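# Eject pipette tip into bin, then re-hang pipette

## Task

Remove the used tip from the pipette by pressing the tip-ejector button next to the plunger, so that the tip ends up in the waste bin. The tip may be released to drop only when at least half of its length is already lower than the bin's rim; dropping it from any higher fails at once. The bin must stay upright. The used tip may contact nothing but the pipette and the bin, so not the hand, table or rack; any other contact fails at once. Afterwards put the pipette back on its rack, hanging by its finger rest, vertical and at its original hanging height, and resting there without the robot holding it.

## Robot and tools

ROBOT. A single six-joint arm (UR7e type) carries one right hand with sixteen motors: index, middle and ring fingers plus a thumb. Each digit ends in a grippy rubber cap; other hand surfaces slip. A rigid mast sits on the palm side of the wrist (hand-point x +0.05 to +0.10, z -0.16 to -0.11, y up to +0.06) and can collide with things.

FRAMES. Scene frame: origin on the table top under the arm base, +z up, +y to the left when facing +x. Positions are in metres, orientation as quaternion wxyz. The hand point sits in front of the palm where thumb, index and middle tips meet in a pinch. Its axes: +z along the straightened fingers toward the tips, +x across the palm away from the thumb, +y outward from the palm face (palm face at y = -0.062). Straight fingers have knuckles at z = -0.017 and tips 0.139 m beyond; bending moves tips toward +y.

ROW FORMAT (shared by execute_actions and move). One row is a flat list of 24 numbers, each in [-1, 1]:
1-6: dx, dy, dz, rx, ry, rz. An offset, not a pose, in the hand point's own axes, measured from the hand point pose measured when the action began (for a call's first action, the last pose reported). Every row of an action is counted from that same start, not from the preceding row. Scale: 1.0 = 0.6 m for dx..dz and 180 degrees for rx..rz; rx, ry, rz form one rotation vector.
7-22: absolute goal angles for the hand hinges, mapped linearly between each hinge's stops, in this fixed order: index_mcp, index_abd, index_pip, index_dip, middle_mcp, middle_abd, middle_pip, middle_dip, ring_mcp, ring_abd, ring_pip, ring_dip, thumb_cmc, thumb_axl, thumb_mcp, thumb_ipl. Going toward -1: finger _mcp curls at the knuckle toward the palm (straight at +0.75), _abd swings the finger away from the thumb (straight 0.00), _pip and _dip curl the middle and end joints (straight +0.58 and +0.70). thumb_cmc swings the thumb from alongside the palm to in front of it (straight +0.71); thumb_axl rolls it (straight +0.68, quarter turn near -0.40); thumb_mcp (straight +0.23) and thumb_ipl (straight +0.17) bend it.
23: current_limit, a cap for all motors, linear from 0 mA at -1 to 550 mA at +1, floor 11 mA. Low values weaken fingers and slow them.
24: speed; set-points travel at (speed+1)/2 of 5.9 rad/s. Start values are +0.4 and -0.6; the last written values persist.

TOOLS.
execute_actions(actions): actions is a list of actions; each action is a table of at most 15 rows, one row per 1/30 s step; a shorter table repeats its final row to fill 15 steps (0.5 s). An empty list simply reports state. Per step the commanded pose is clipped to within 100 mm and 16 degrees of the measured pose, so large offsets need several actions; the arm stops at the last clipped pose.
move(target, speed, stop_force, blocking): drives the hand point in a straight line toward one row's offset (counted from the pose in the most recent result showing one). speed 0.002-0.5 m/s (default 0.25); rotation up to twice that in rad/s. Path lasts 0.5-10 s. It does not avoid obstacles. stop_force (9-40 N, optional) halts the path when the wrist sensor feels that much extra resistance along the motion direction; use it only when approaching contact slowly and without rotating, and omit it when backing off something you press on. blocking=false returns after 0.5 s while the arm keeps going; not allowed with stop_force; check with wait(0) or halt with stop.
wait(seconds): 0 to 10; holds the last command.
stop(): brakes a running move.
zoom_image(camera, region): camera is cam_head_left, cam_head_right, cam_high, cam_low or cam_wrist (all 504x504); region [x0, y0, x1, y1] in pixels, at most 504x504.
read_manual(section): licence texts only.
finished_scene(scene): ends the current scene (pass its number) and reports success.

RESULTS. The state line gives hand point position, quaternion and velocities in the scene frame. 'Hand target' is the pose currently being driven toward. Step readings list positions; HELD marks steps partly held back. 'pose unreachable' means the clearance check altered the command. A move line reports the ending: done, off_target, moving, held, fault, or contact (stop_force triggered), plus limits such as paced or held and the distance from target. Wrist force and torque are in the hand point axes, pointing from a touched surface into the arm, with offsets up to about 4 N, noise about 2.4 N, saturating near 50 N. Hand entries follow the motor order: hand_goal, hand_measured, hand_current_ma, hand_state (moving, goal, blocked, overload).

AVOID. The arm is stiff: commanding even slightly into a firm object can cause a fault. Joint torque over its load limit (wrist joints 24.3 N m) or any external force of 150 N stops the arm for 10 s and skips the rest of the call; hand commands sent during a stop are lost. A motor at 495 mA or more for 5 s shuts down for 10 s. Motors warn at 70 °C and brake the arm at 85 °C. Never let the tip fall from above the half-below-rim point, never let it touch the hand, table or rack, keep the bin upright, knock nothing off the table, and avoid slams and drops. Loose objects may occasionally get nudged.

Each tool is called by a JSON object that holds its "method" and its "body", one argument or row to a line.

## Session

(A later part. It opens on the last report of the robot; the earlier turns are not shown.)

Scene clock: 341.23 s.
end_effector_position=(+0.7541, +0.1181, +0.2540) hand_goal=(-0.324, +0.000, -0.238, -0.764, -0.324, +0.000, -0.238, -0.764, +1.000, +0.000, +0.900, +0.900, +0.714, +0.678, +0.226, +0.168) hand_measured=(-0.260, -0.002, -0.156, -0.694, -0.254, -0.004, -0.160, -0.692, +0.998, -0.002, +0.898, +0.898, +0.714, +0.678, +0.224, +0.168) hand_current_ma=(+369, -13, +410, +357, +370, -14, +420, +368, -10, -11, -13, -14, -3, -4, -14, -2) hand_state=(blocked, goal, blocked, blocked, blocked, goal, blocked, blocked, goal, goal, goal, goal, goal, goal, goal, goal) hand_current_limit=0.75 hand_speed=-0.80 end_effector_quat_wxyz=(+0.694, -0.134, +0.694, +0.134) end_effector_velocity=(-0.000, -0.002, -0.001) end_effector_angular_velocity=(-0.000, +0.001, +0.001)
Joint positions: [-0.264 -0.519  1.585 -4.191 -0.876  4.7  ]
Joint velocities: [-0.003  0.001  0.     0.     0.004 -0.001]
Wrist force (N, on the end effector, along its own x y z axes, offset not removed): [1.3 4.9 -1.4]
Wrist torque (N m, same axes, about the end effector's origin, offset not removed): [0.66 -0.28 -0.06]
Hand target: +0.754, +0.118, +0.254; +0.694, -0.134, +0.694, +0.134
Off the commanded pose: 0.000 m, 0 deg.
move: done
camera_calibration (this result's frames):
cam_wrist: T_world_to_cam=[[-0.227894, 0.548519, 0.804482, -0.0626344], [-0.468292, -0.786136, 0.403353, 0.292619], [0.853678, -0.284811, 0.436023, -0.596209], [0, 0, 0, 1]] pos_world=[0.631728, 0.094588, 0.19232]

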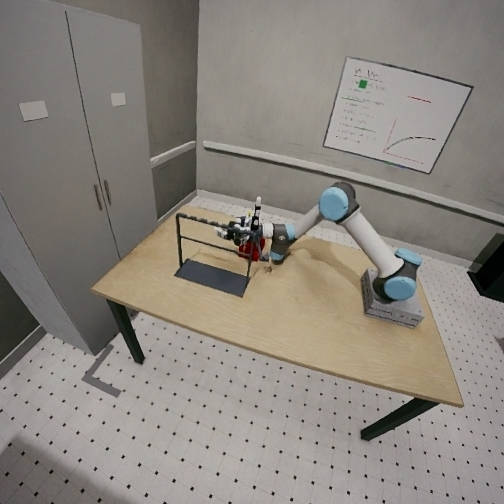

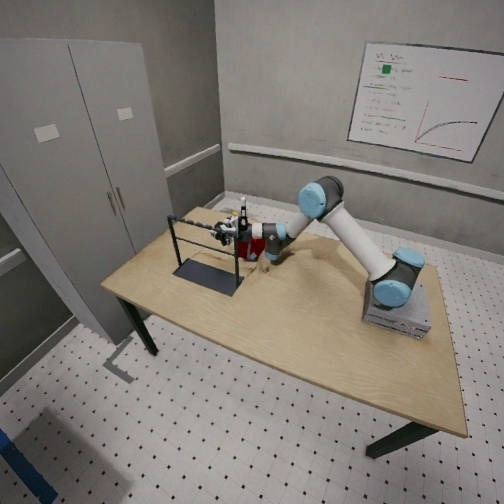

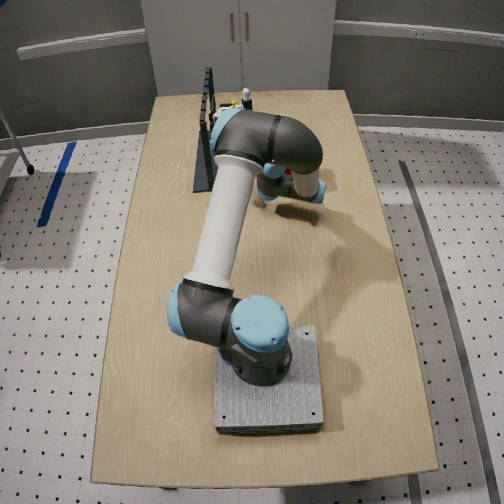

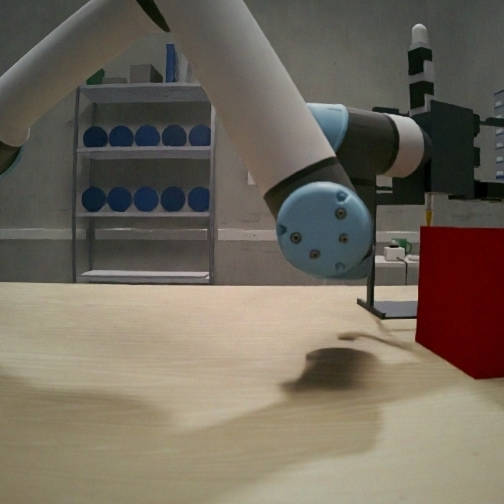

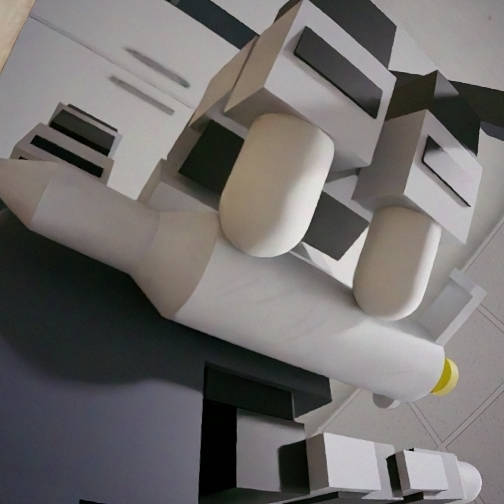

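{"method": "move", "body": {
  "target": [-0.0967,-0.1982,-0.0795,0,0,0,-0.33,0,-0.242,-0.77,-0.33,0,-0.24,-0.77,1.0,0,0.9,0.9,0.707,0.678,-0.0895,-0.3745,0.75,-0.6],
  "speed": 0.2
}}

{"method": "zoom_image", "body": {
  "camera": "cam_wrist",
  "region": [300, 320, 480, 500]
}}

Scene clock: 368.17 s.
end_effector_position=(+0.7545, -0.0098, +0.3119) hand_goal=(-0.330, +0.000, -0.242, -0.770, -0.330, +0.000, -0.240, -0.770, +1.000, +0.000, +0.900, +0.900, +0.708, +0.678, -0.090, -0.374) hand_measured=(-0.260, -0.002, -0.156, -0.696, -0.254, -0.004, -0.160, -0.694, +0.998, -0.002, +0.898, +0.898, +0.710, +0.678, -0.092, -0.374) hand_current_ma=(+403, -13, +430, +380, +402, -14, +431, +390, -8, -12, -13, -14, +11, -4, -10, +3) hand_state=(blocked, goal, blocked, blocked, blocked, goal, blocked, blocked, goal, goal, goal, goal, goal, goal, goal, goal) hand_current_limit=0.75 hand_speed=-0.60 end_effector_quat_wxyz=(+0.694, -0.134, +0.694, +0.134) end_effector_velocity=(+0.000, -0.002, +0.000) end_effector_angular_velocity=(+0.000, +0.001, +0.001)
Joint positions: [-0.468 -0.604  1.536 -4.054 -0.672  4.695]
Joint velocities: [-0.003  0.    -0.003  0.003  0.004 -0.   ]
Wrist force (N, on the end effector, along its own x y z axes, offset not removed): [2.2 2.6 2.1]
Wrist torque (N m, same axes, about the end effector's origin, offset not removed): [0.02 -0.50 -0.03]
Hand target: +0.754, -0.010, +0.312; +0.694, -0.134, +0.694, +0.134
Off the commanded pose: 0.000 m, 0 deg.
move: done
camera_calibration (this result's frames):
cam_wrist: T_world_to_cam=[[-0.2279, 0.548473, 0.804511, -0.0389539], [-0.468345, -0.786142, 0.403278, 0.168883], [0.853648, -0.284882, 0.436037, -0.658149], [0, 0, 0, 1]] pos_world=[0.632045, -0.0333632, 0.250209]

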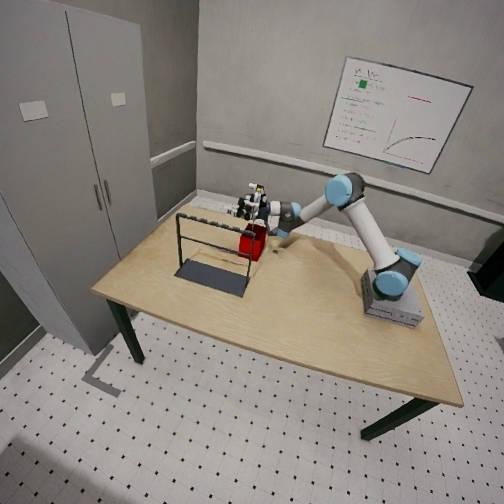

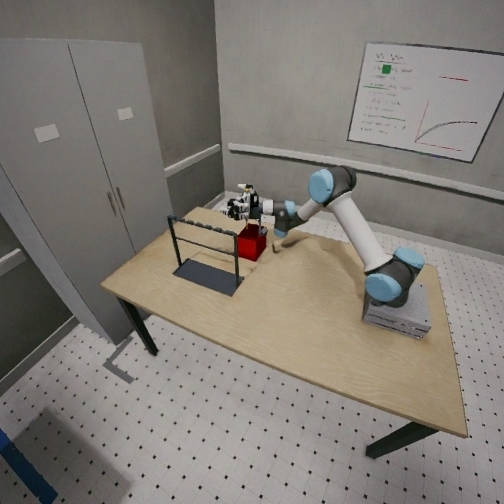

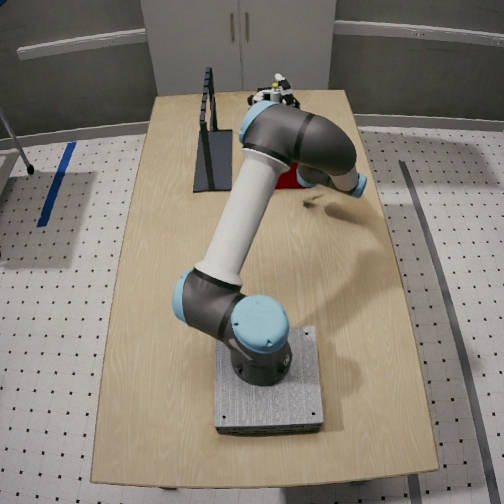

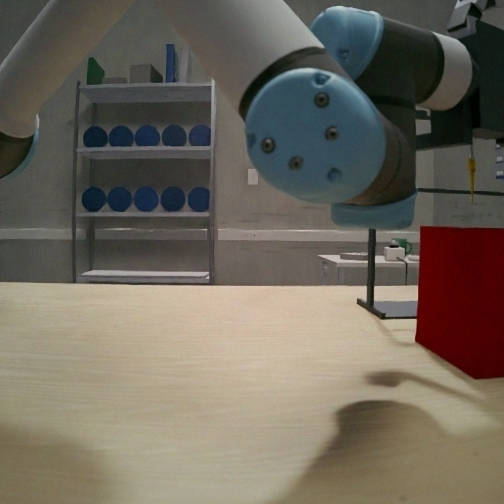

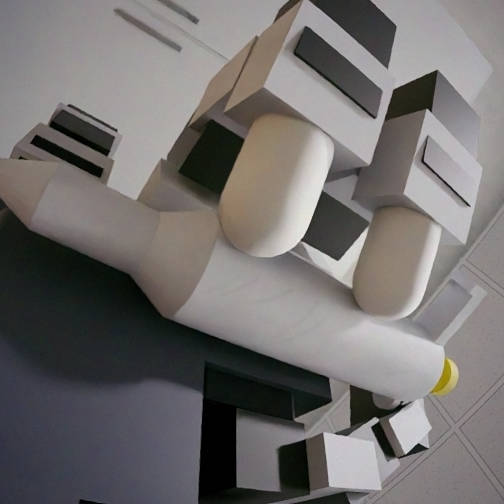

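Region (300, 320, 480, 500) of cam_wrist's 504x504 image, scaled by 2.800, with more detail than that image has.

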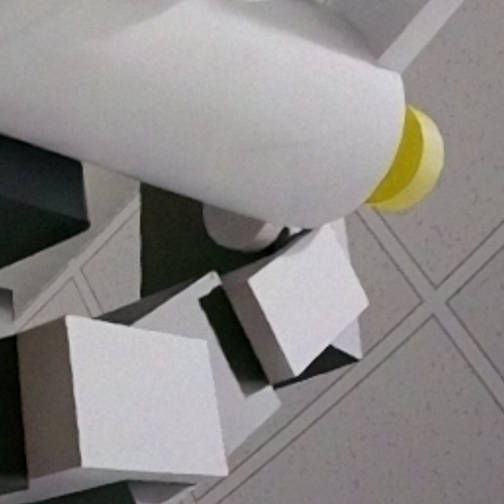

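{"method": "move", "body": {
  "target": [0.1082,-0.0467,-0.0187,0,0,0,-0.33,0,-0.242,-0.77,-0.33,0,-0.24,-0.77,1.0,0,0.9,0.9,0.707,0.678,-0.0895,-0.44,0.75,-0.9],
  "speed": 0.12
}}

{"method": "zoom_image", "body": {
  "camera": "cam_low",
  "region": [434, 180, 504, 250]
}}

Scene clock: 395.10 s.
end_effector_position=(+0.7545, -0.0399, +0.2471) hand_goal=(-0.330, +0.000, -0.242, -0.770, -0.330, +0.000, -0.240, -0.770, +1.000, +0.000, +0.900, +0.900, +0.708, +0.678, -0.090, -0.440) hand_measured=(-0.260, -0.002, -0.156, -0.696, -0.254, -0.004, -0.160, -0.694, +0.998, -0.002, +0.898, +0.898, +0.710, +0.678, -0.092, -0.440) hand_current_ma=(+403, -13, +430, +380, +402, -14, +431, +390, -8, -12, -13, -14, +11, -4, -11, +3) hand_state=(blocked, goal, blocked, blocked, blocked, goal, blocked, blocked, goal, goal, goal, goal, goal, goal, goal, goal) hand_current_limit=0.75 hand_speed=-0.90 end_effector_quat_wxyz=(+0.694, -0.134, +0.694, +0.134) end_effector_velocity=(+0.000, -0.002, -0.001) end_effector_angular_velocity=(-0.000, -0.003, -0.001)
Joint positions: [-0.512 -0.467  1.463 -4.118 -0.627  4.694]
Joint velocities: [-0.002  0.005 -0.006 -0.003  0.001  0.002]
Wrist force (N, on the end effector, along its own x y z axes, offset not removed): [0.4 2.8 1.5]
Wrist torque (N m, same axes, about the end effector's origin, offset not removed): [0.18 -0.22 -0.21]
Hand target: +0.754, -0.040, +0.247; +0.694, -0.134, +0.694, +0.134
Off the commanded pose: 0.000 m, 0 deg.
move: done
camera_calibration (this result's frames):
cam_wrist: T_world_to_cam=[[-0.227876, 0.54855, 0.804466, 0.029616], [-0.46836, -0.786095, 0.403354, 0.171379], [0.853646, -0.284865, 0.436051, -0.638464], [0, 0, 0, 1]] pos_world=[0.632038, -0.0634016, 0.185451]

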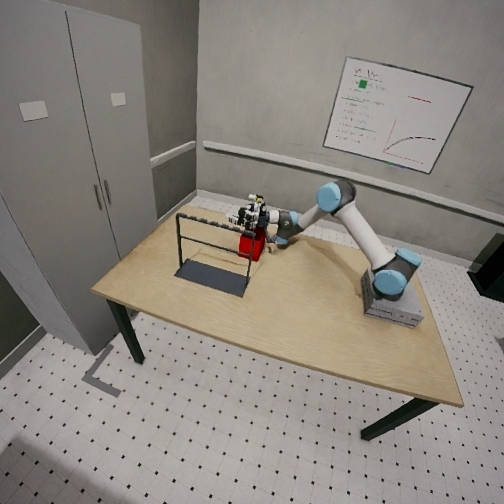

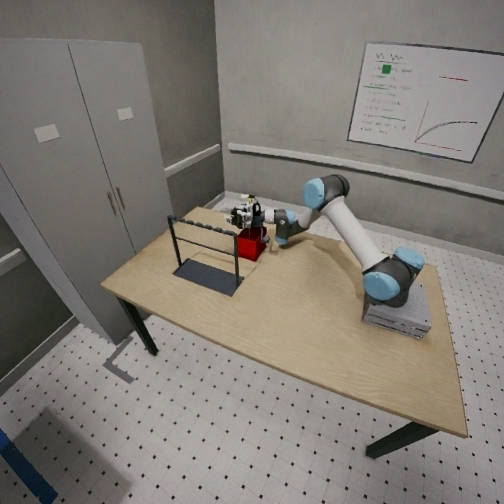

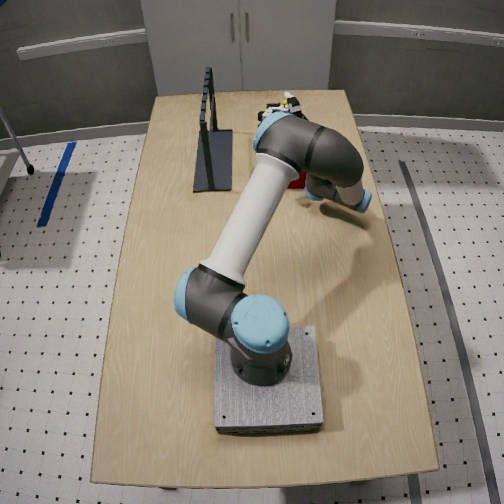

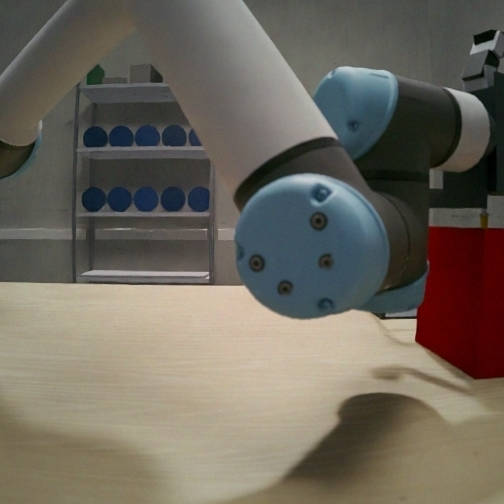

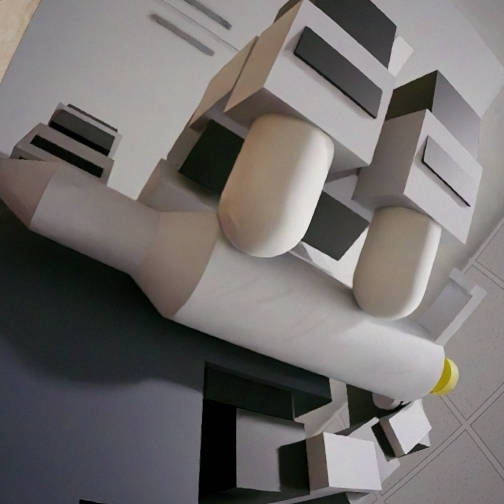

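Region (434, 180, 504, 250) of cam_low's 504x504 image, scaled by 7.200, with more detail than that image has.

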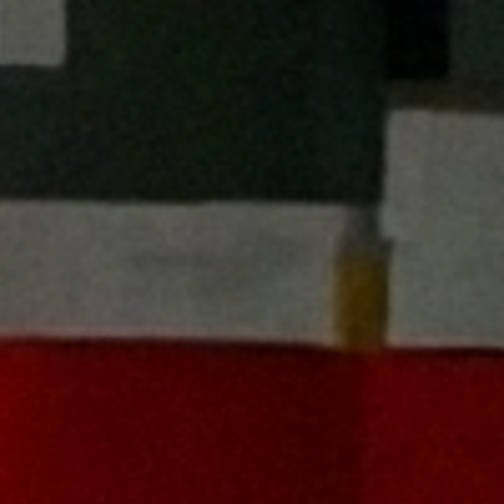

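{"method": "zoom_image", "body": {
  "camera": "cam_head_right",
  "region": [220, 190, 290, 260]
}}

{"method": "execute_actions", "body": {
  "actions": [
    [[0,0,0,0,0,0,-0.33,0,-0.242,-0.77,-0.33,0,-0.24,-0.77,1.0,0,0.9,0.9,0.707,0.678,-0.095,-0.60,0.75,-0.8]]
  ]
}}

{"method": "zoom_image", "body": {
  "camera": "cam_wrist",
  "region": [300, 320, 480, 500]
}}

Region (220, 190, 290, 260) of cam_head_right's 504x504 image, scaled by 7.200, with more detail than that image has.

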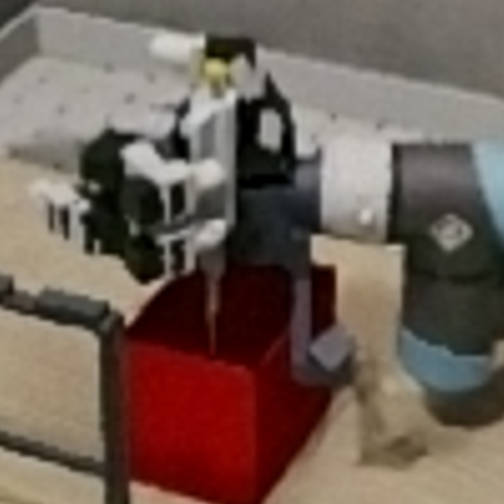

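Scene clock: 405.00 s.
end_effector_position=(+0.7544, -0.0399, +0.2471) hand_goal=(-0.330, +0.000, -0.242, -0.770, -0.330, +0.000, -0.240, -0.770, +1.000, +0.000, +0.900, +0.900, +0.708, +0.678, -0.094, -0.600) hand_measured=(-0.260, -0.002, -0.156, -0.696, -0.254, -0.004, -0.160, -0.694, +0.998, -0.002, +0.898, +0.898, +0.710, +0.678, -0.094, -0.586) hand_current_ma=(+403, -13, +430, +380, +402, -14, +431, +378, -8, -12, -13, -14, +11, -4, +14, +68) hand_state=(blocked, goal, blocked, blocked, blocked, goal, blocked, moving, goal, goal, goal, goal, goal, goal, moving, moving) hand_current_limit=0.75 hand_speed=-0.80 end_effector_quat_wxyz=(+0.694, -0.134, +0.694, +0.134) end_effector_velocity=(-0.000, +0.001, -0.000) end_effector_angular_velocity=(-0.000, +0.001, +0.001)
Joint positions: [-0.513 -0.466  1.463 -4.118 -0.627  4.694]
Joint velocities: [ 0.001 -0.001  0.002  0.001 -0.    -0.001]
Wrist force (N, on the end effector, along its own x y z axes, offset not removed): [2.1 1.6 1.4]
Wrist torque (N m, same axes, about the end effector's origin, offset not removed): [0.18 -0.67 -0.07]
Hand target: +0.754, -0.040, +0.247; +0.694, -0.134, +0.694, +0.134
Off the commanded pose: 0.000 m, 0 deg.
Step readings (end_effector_position):
0: (+0.7545, -0.0400, +0.2470)
1: (+0.7545, -0.0400, +0.2470)
2: (+0.7545, -0.0400, +0.2470)
4: (+0.7545, -0.0400, +0.2470)
8: (+0.7545, -0.0399, +0.2471)
15: end_effector_position above
camera_calibration (this result's frames):
cam_wrist: T_world_to_cam=[[-0.22793, 0.54852, 0.804471, 0.0296642], [-0.468417, -0.7861, 0.403277, 0.171402], [0.8536, -0.284909, 0.436112, -0.638442], [0, 0, 0, 1]] pos_world=[0.632023, -0.06343, 0.185445]

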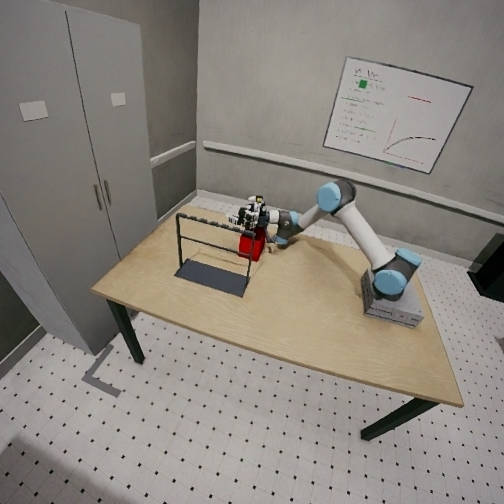

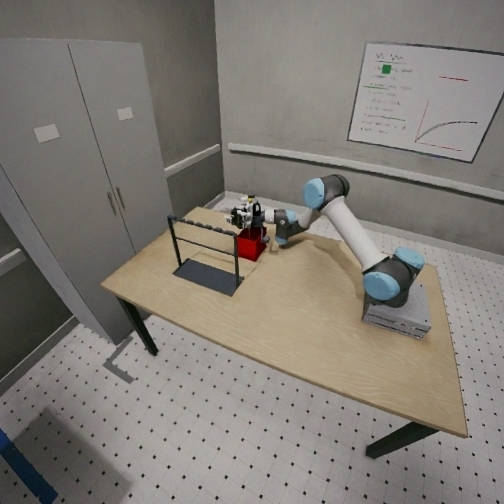

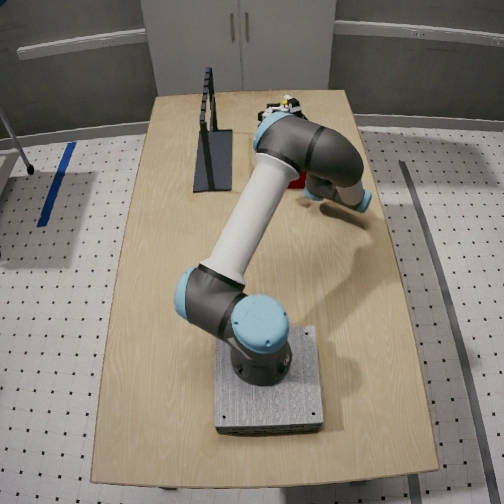

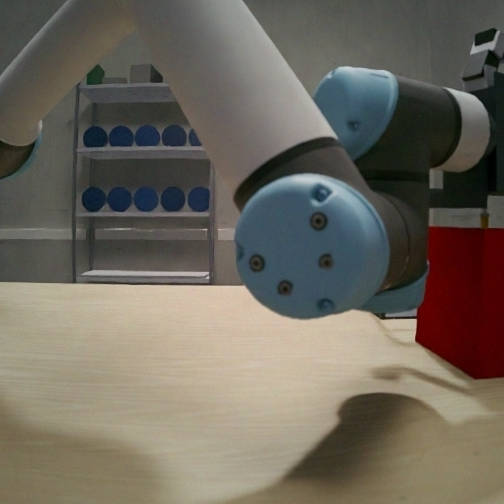

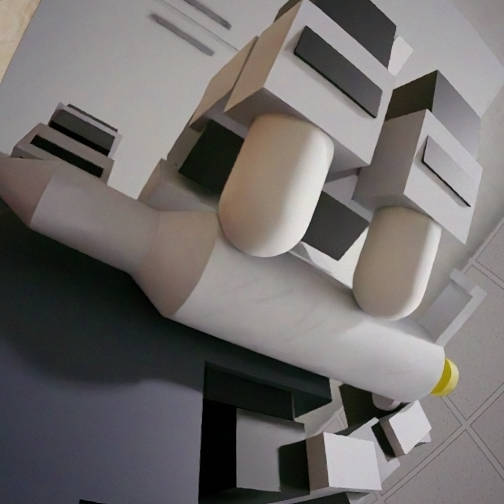

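Region (300, 320, 480, 500) of cam_wrist's 504x504 image, scaled by 2.800, with more detail than that image has.

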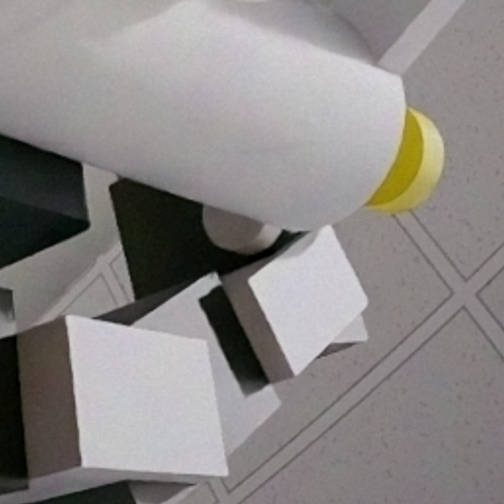

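{"method": "execute_actions", "body": {
  "actions": [
    [[0,0,0,0,0,0,-0.33,0,-0.242,-0.77,-0.335,0,-0.24,-0.77,1.0,0,0.9,0.9,0.707,0.678,-0.19,-0.655,0.75,-0.88]]
  ]
}}

{"method": "zoom_image", "body": {
  "camera": "cam_wrist",
  "region": [300, 320, 480, 500]
}}

{"method": "zoom_image", "body": {
  "camera": "cam_low",
  "region": [434, 180, 504, 250]
}}

Scene clock: 417.10 s.
end_effector_position=(+0.7545, -0.0399, +0.2471) hand_goal=(-0.330, +0.000, -0.242, -0.770, -0.334, +0.000, -0.240, -0.770, +1.000, +0.000, +0.900, +0.900, +0.708, +0.678, -0.190, -0.654) hand_measured=(-0.260, -0.002, -0.156, -0.696, -0.254, -0.004, -0.160, -0.696, +0.998, -0.002, +0.898, +0.898, +0.716, +0.678, -0.170, -0.648) hand_current_ma=(+401, -13, +430, +380, +424, -14, +431, +375, -8, -12, -13, -14, +44, +6, +128, +29) hand_state=(blocked, goal, blocked, blocked, blocked, goal, blocked, blocked, goal, goal, goal, goal, moving, goal, moving, moving) hand_current_limit=0.75 hand_speed=-0.88 end_effector_quat_wxyz=(+0.694, -0.134, +0.694, +0.134) end_effector_velocity=(-0.000, -0.000, -0.000) end_effector_angular_velocity=(+0.002, +0.002, -0.001)
Joint positions: [-0.512 -0.467  1.463 -4.118 -0.627  4.694]
Joint velocities: [-0.001 -0.     0.001  0.001  0.     0.001]
Wrist force (N, on the end effector, along its own x y z axes, offset not removed): [2.5 1.2 -1.3]
Wrist torque (N m, same axes, about the end effector's origin, offset not removed): [0.36 -0.47 -0.02]
Hand target: +0.754, -0.040, +0.247; +0.694, -0.134, +0.694, +0.134
Off the commanded pose: 0.000 m, 0 deg.
Step readings (end_effector_position):
0: (+0.7545, -0.0399, +0.2471)
1: (+0.7545, -0.0399, +0.2471)
2: (+0.7545, -0.0399, +0.2471)
4: (+0.7545, -0.0399, +0.2471)
8: (+0.7545, -0.0399, +0.2471)
15: end_effector_position above
camera_calibration (this result's frames):
cam_wrist: T_world_to_cam=[[-0.227877, 0.54855, 0.804466, 0.0296164], [-0.46836, -0.786095, 0.403353, 0.17138], [0.853646, -0.284865, 0.436051, -0.638464], [0, 0, 0, 1]] pos_world=[0.632038, -0.0634016, 0.185451]

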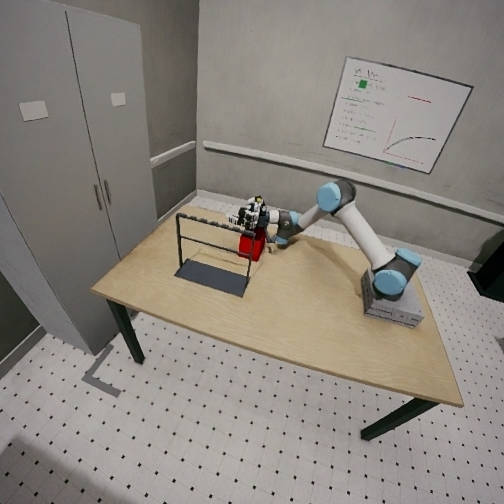

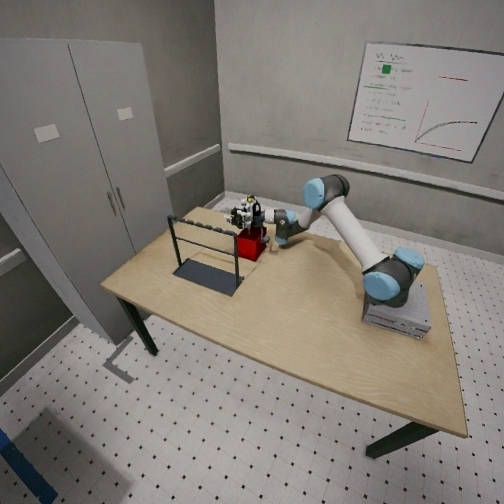

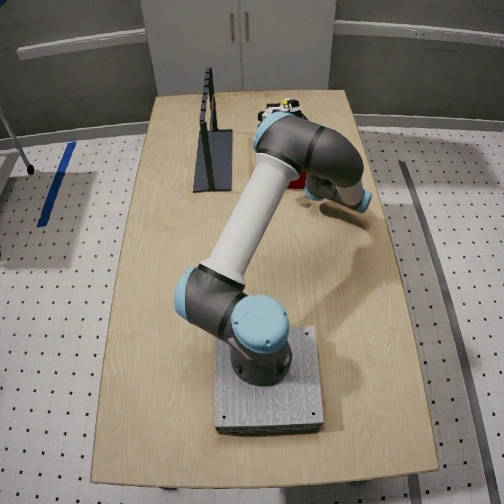

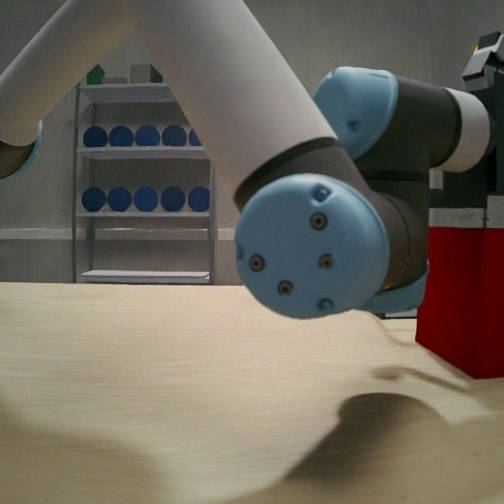

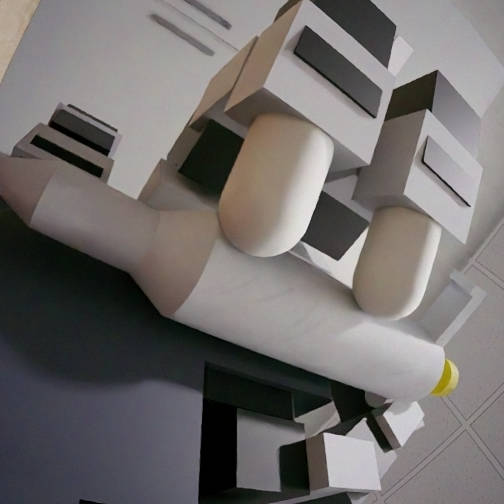

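Region (300, 320, 480, 500) of cam_wrist's 504x504 image, scaled by 2.800, with more detail than that image has.

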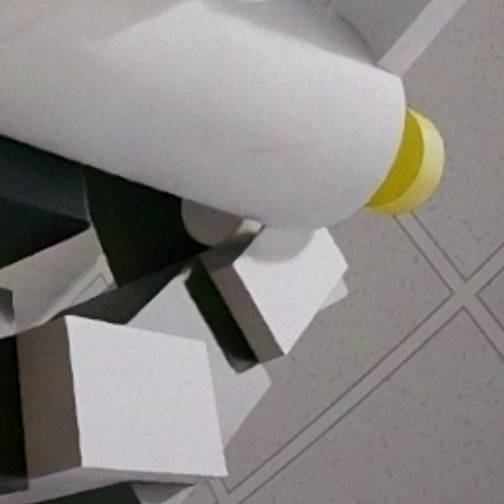

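Region (434, 180, 504, 250) of cam_low's 504x504 image, scaled by 7.200, with more detail than that image has.

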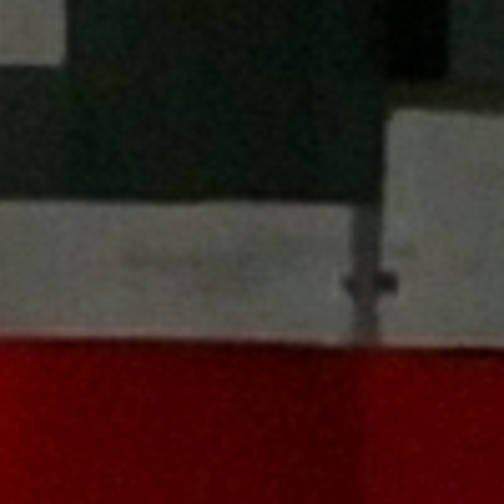

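{"method": "move", "body": {
  "target": [-0.0315,0.0927,0.0371,0,0,0,-0.33,0,-0.242,-0.77,-0.335,0,-0.24,-0.77,1.0,0,0.9,0.9,0.714,0.678,0.226,0.168,0.75,-0.2],
  "speed": 0.13
}}

{"method": "zoom_image", "body": {
  "camera": "cam_wrist",
  "region": [324, 260, 504, 440]
}}

Scene clock: 439.17 s.
end_effector_position=(+0.7543, +0.0198, +0.2660) hand_goal=(-0.330, +0.000, -0.242, -0.770, -0.334, +0.000, -0.240, -0.770, +1.000, +0.000, +0.900, +0.900, +0.714, +0.678, +0.226, +0.168) hand_measured=(-0.260, -0.002, -0.156, -0.696, -0.254, -0.004, -0.160, -0.696, +0.998, -0.002, +0.898, +0.898, +0.716, +0.678, +0.224, +0.166) hand_current_ma=(+401, -13, +430, +380, +424, -14, +431, +375, -8, -12, -13, -14, +13, +6, -14, -15) hand_state=(blocked, goal, blocked, blocked, blocked, goal, blocked, blocked, goal, goal, goal, goal, goal, goal, goal, goal) hand_current_limit=0.75 hand_speed=-0.20 end_effector_quat_wxyz=(+0.694, -0.134, +0.694, +0.134) end_effector_velocity=(+0.000, +0.002, +0.001) end_effector_angular_velocity=(+0.000, -0.000, +0.000)
Joint positions: [-0.424 -0.525  1.539 -4.137 -0.716  4.696]
Joint velocities: [ 0.003 -0.002  0.002 -0.    -0.003  0.001]
Wrist force (N, on the end effector, along its own x y z axes, offset not removed): [0.6 1.4 -1.5]
Wrist torque (N m, same axes, about the end effector's origin, offset not removed): [0.26 -0.33 -0.18]
Hand target: +0.754, +0.020, +0.266; +0.694, -0.134, +0.694, +0.134
Off the commanded pose: 0.000 m, 0 deg.
move: done
camera_calibration (this result's frames):
cam_wrist: T_world_to_cam=[[-0.227885, 0.548511, 0.80449, -0.0183349], [-0.468329, -0.786126, 0.403329, 0.2106], [0.853661, -0.284853, 0.43603, -0.629559], [0, 0, 0, 1]] pos_world=[0.631881, -0.00371698, 0.204316]

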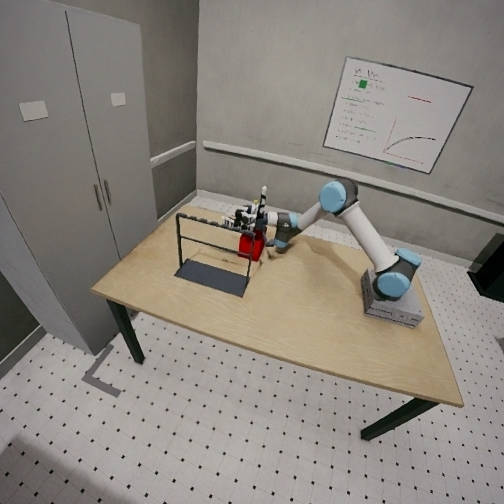

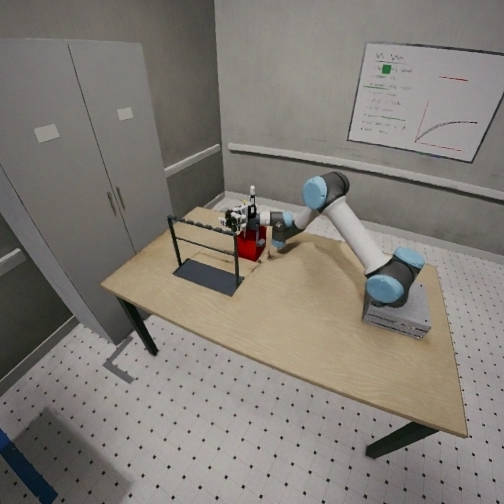

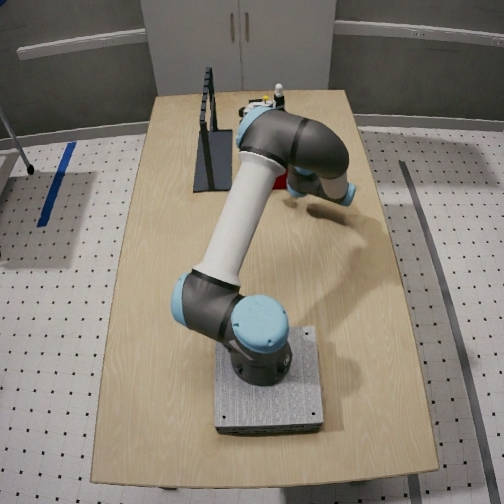

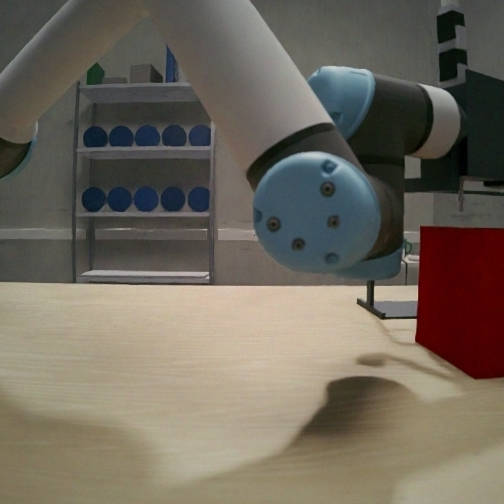

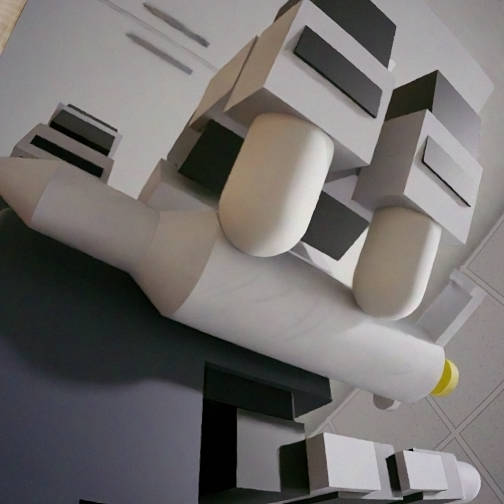

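Region (324, 260, 504, 440) of cam_wrist's 504x504 image, scaled by 2.800, with more detail than that image has.

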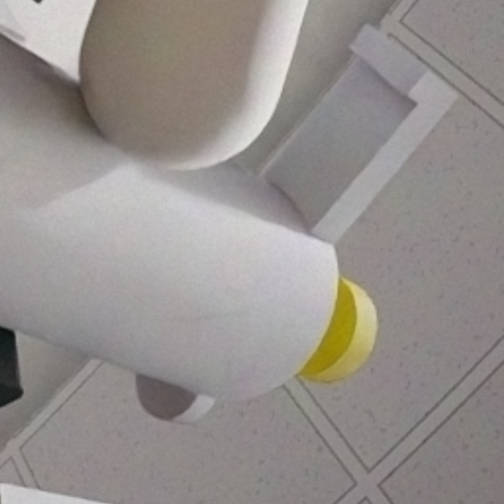

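{"method": "zoom_image", "body": {
  "camera": "cam_high",
  "region": [185, 85, 245, 145]
}}

{"method": "zoom_image", "body": {
  "camera": "cam_head_left",
  "region": [205, 205, 275, 275]
}}

Region (185, 85, 245, 145) of cam_high's 504x504 image, scaled by 8.400, with more detail than that image has.

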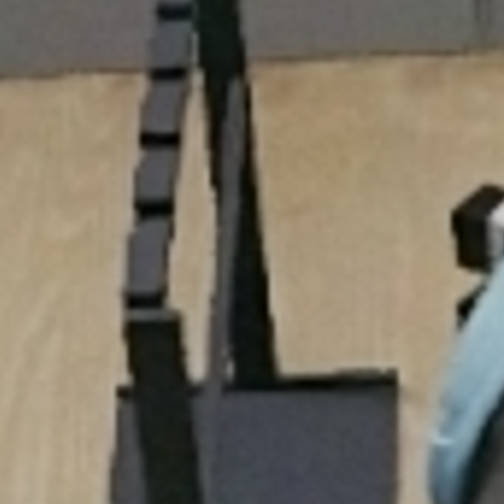

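Region (205, 205, 275, 275) of cam_head_left's 504x504 image, scaled by 7.200, with more detail than that image has.

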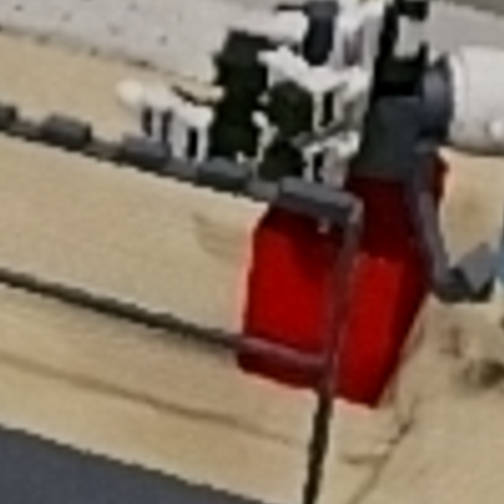

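{"method": "move", "body": {
  "target": [0.0196,0.2676,0.1079,0,0,0,-0.33,0,-0.242,-0.77,-0.335,0,-0.24,-0.77,1.0,0,0.9,0.9,0.714,0.678,0.226,0.168,0.75,-0.2],
  "speed": 0.13
}}

{"method": "zoom_image", "body": {
  "camera": "cam_wrist",
  "region": [424, 250, 504, 330]
}}

Scene clock: 458.43 s.
end_effector_position=(+0.7542, +0.1927, +0.2543) hand_goal=(-0.330, +0.000, -0.242, -0.770, -0.334, +0.000, -0.240, -0.770, +1.000, +0.000, +0.900, +0.900, +0.714, +0.678, +0.226, +0.168) hand_measured=(-0.260, -0.002, -0.156, -0.696, -0.254, -0.004, -0.160, -0.696, +0.998, -0.002, +0.898, +0.898, +0.716, +0.678, +0.224, +0.166) hand_current_ma=(+401, -13, +430, +380, +424, -14, +431, +375, -8, -12, -13, -14, +12, +6, -14, -14) hand_state=(blocked, goal, blocked, blocked, blocked, goal, blocked, blocked, goal, goal, goal, goal, goal, goal, goal, goal) hand_current_limit=0.75 hand_speed=-0.20 end_effector_quat_wxyz=(+0.694, -0.134, +0.694, +0.134) end_effector_velocity=(+0.001, +0.003, -0.001) end_effector_angular_velocity=(+0.001, +0.002, +0.001)
Joint positions: [-0.135 -0.52   1.588 -4.195 -1.005  4.703]
Joint velocities: [ 0.005  0.002 -0.004  0.003 -0.004  0.001]
Wrist force (N, on the end effector, along its own x y z axes, offset not removed): [2.7 0.5 1.7]
Wrist torque (N m, same axes, about the end effector's origin, offset not removed): [-0.12 -0.52 -0.09]
Hand target: +0.754, +0.193, +0.254; +0.694, -0.134, +0.694, +0.134
Off the commanded pose: 0.000 m, 0 deg.
move: done
camera_calibration (this result's frames):
cam_wrist: T_world_to_cam=[[-0.227899, 0.54856, 0.804453, -0.103759], [-0.46831, -0.78611, 0.403381, 0.351157], [0.853667, -0.284803, 0.43605, -0.57515], [0, 0, 0, 1]] pos_world=[0.631791, 0.169161, 0.192613]

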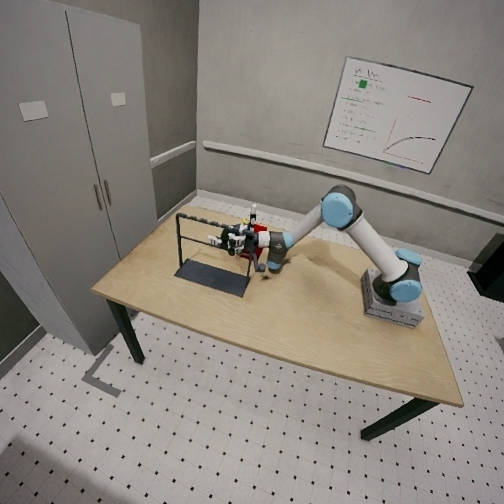

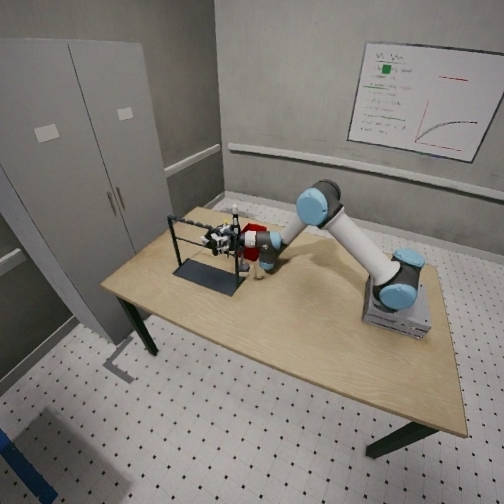

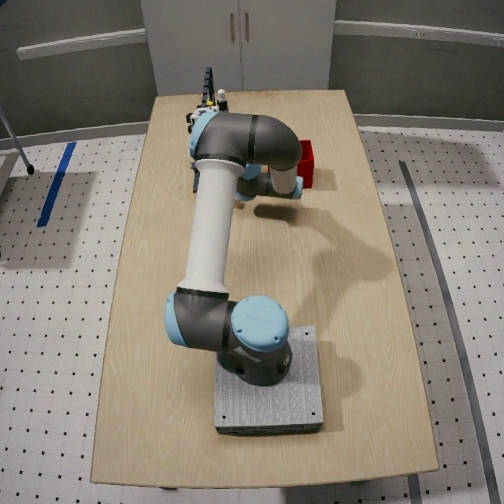

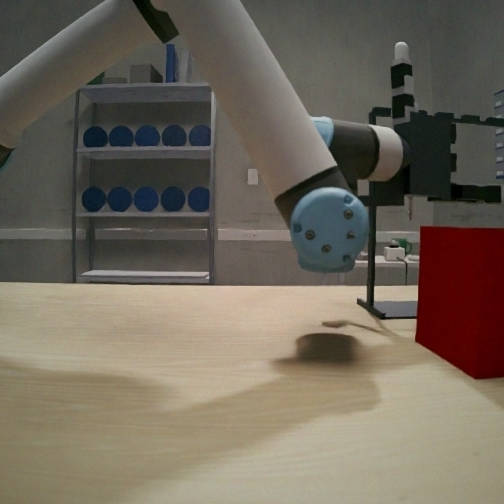

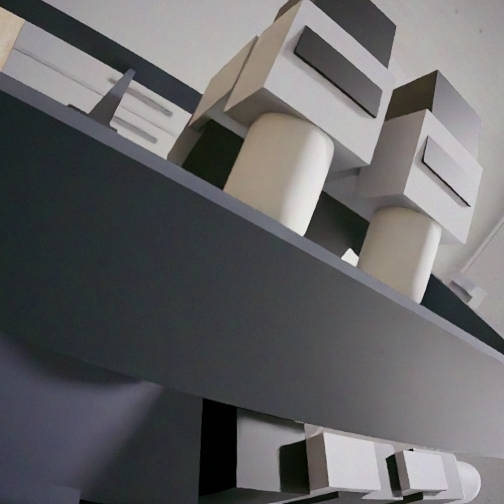

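Region (424, 250, 504, 330) of cam_wrist's 504x504 image, scaled by 6.300, with more detail than that image has.

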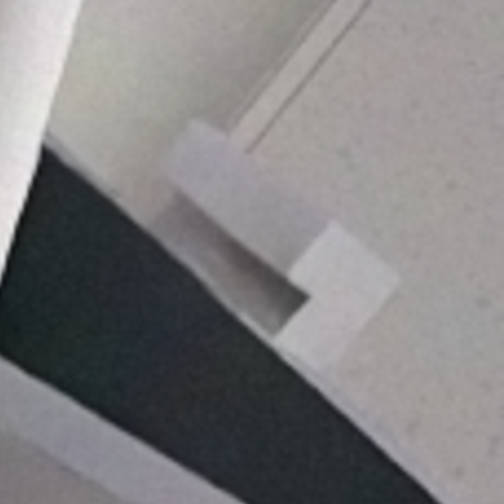

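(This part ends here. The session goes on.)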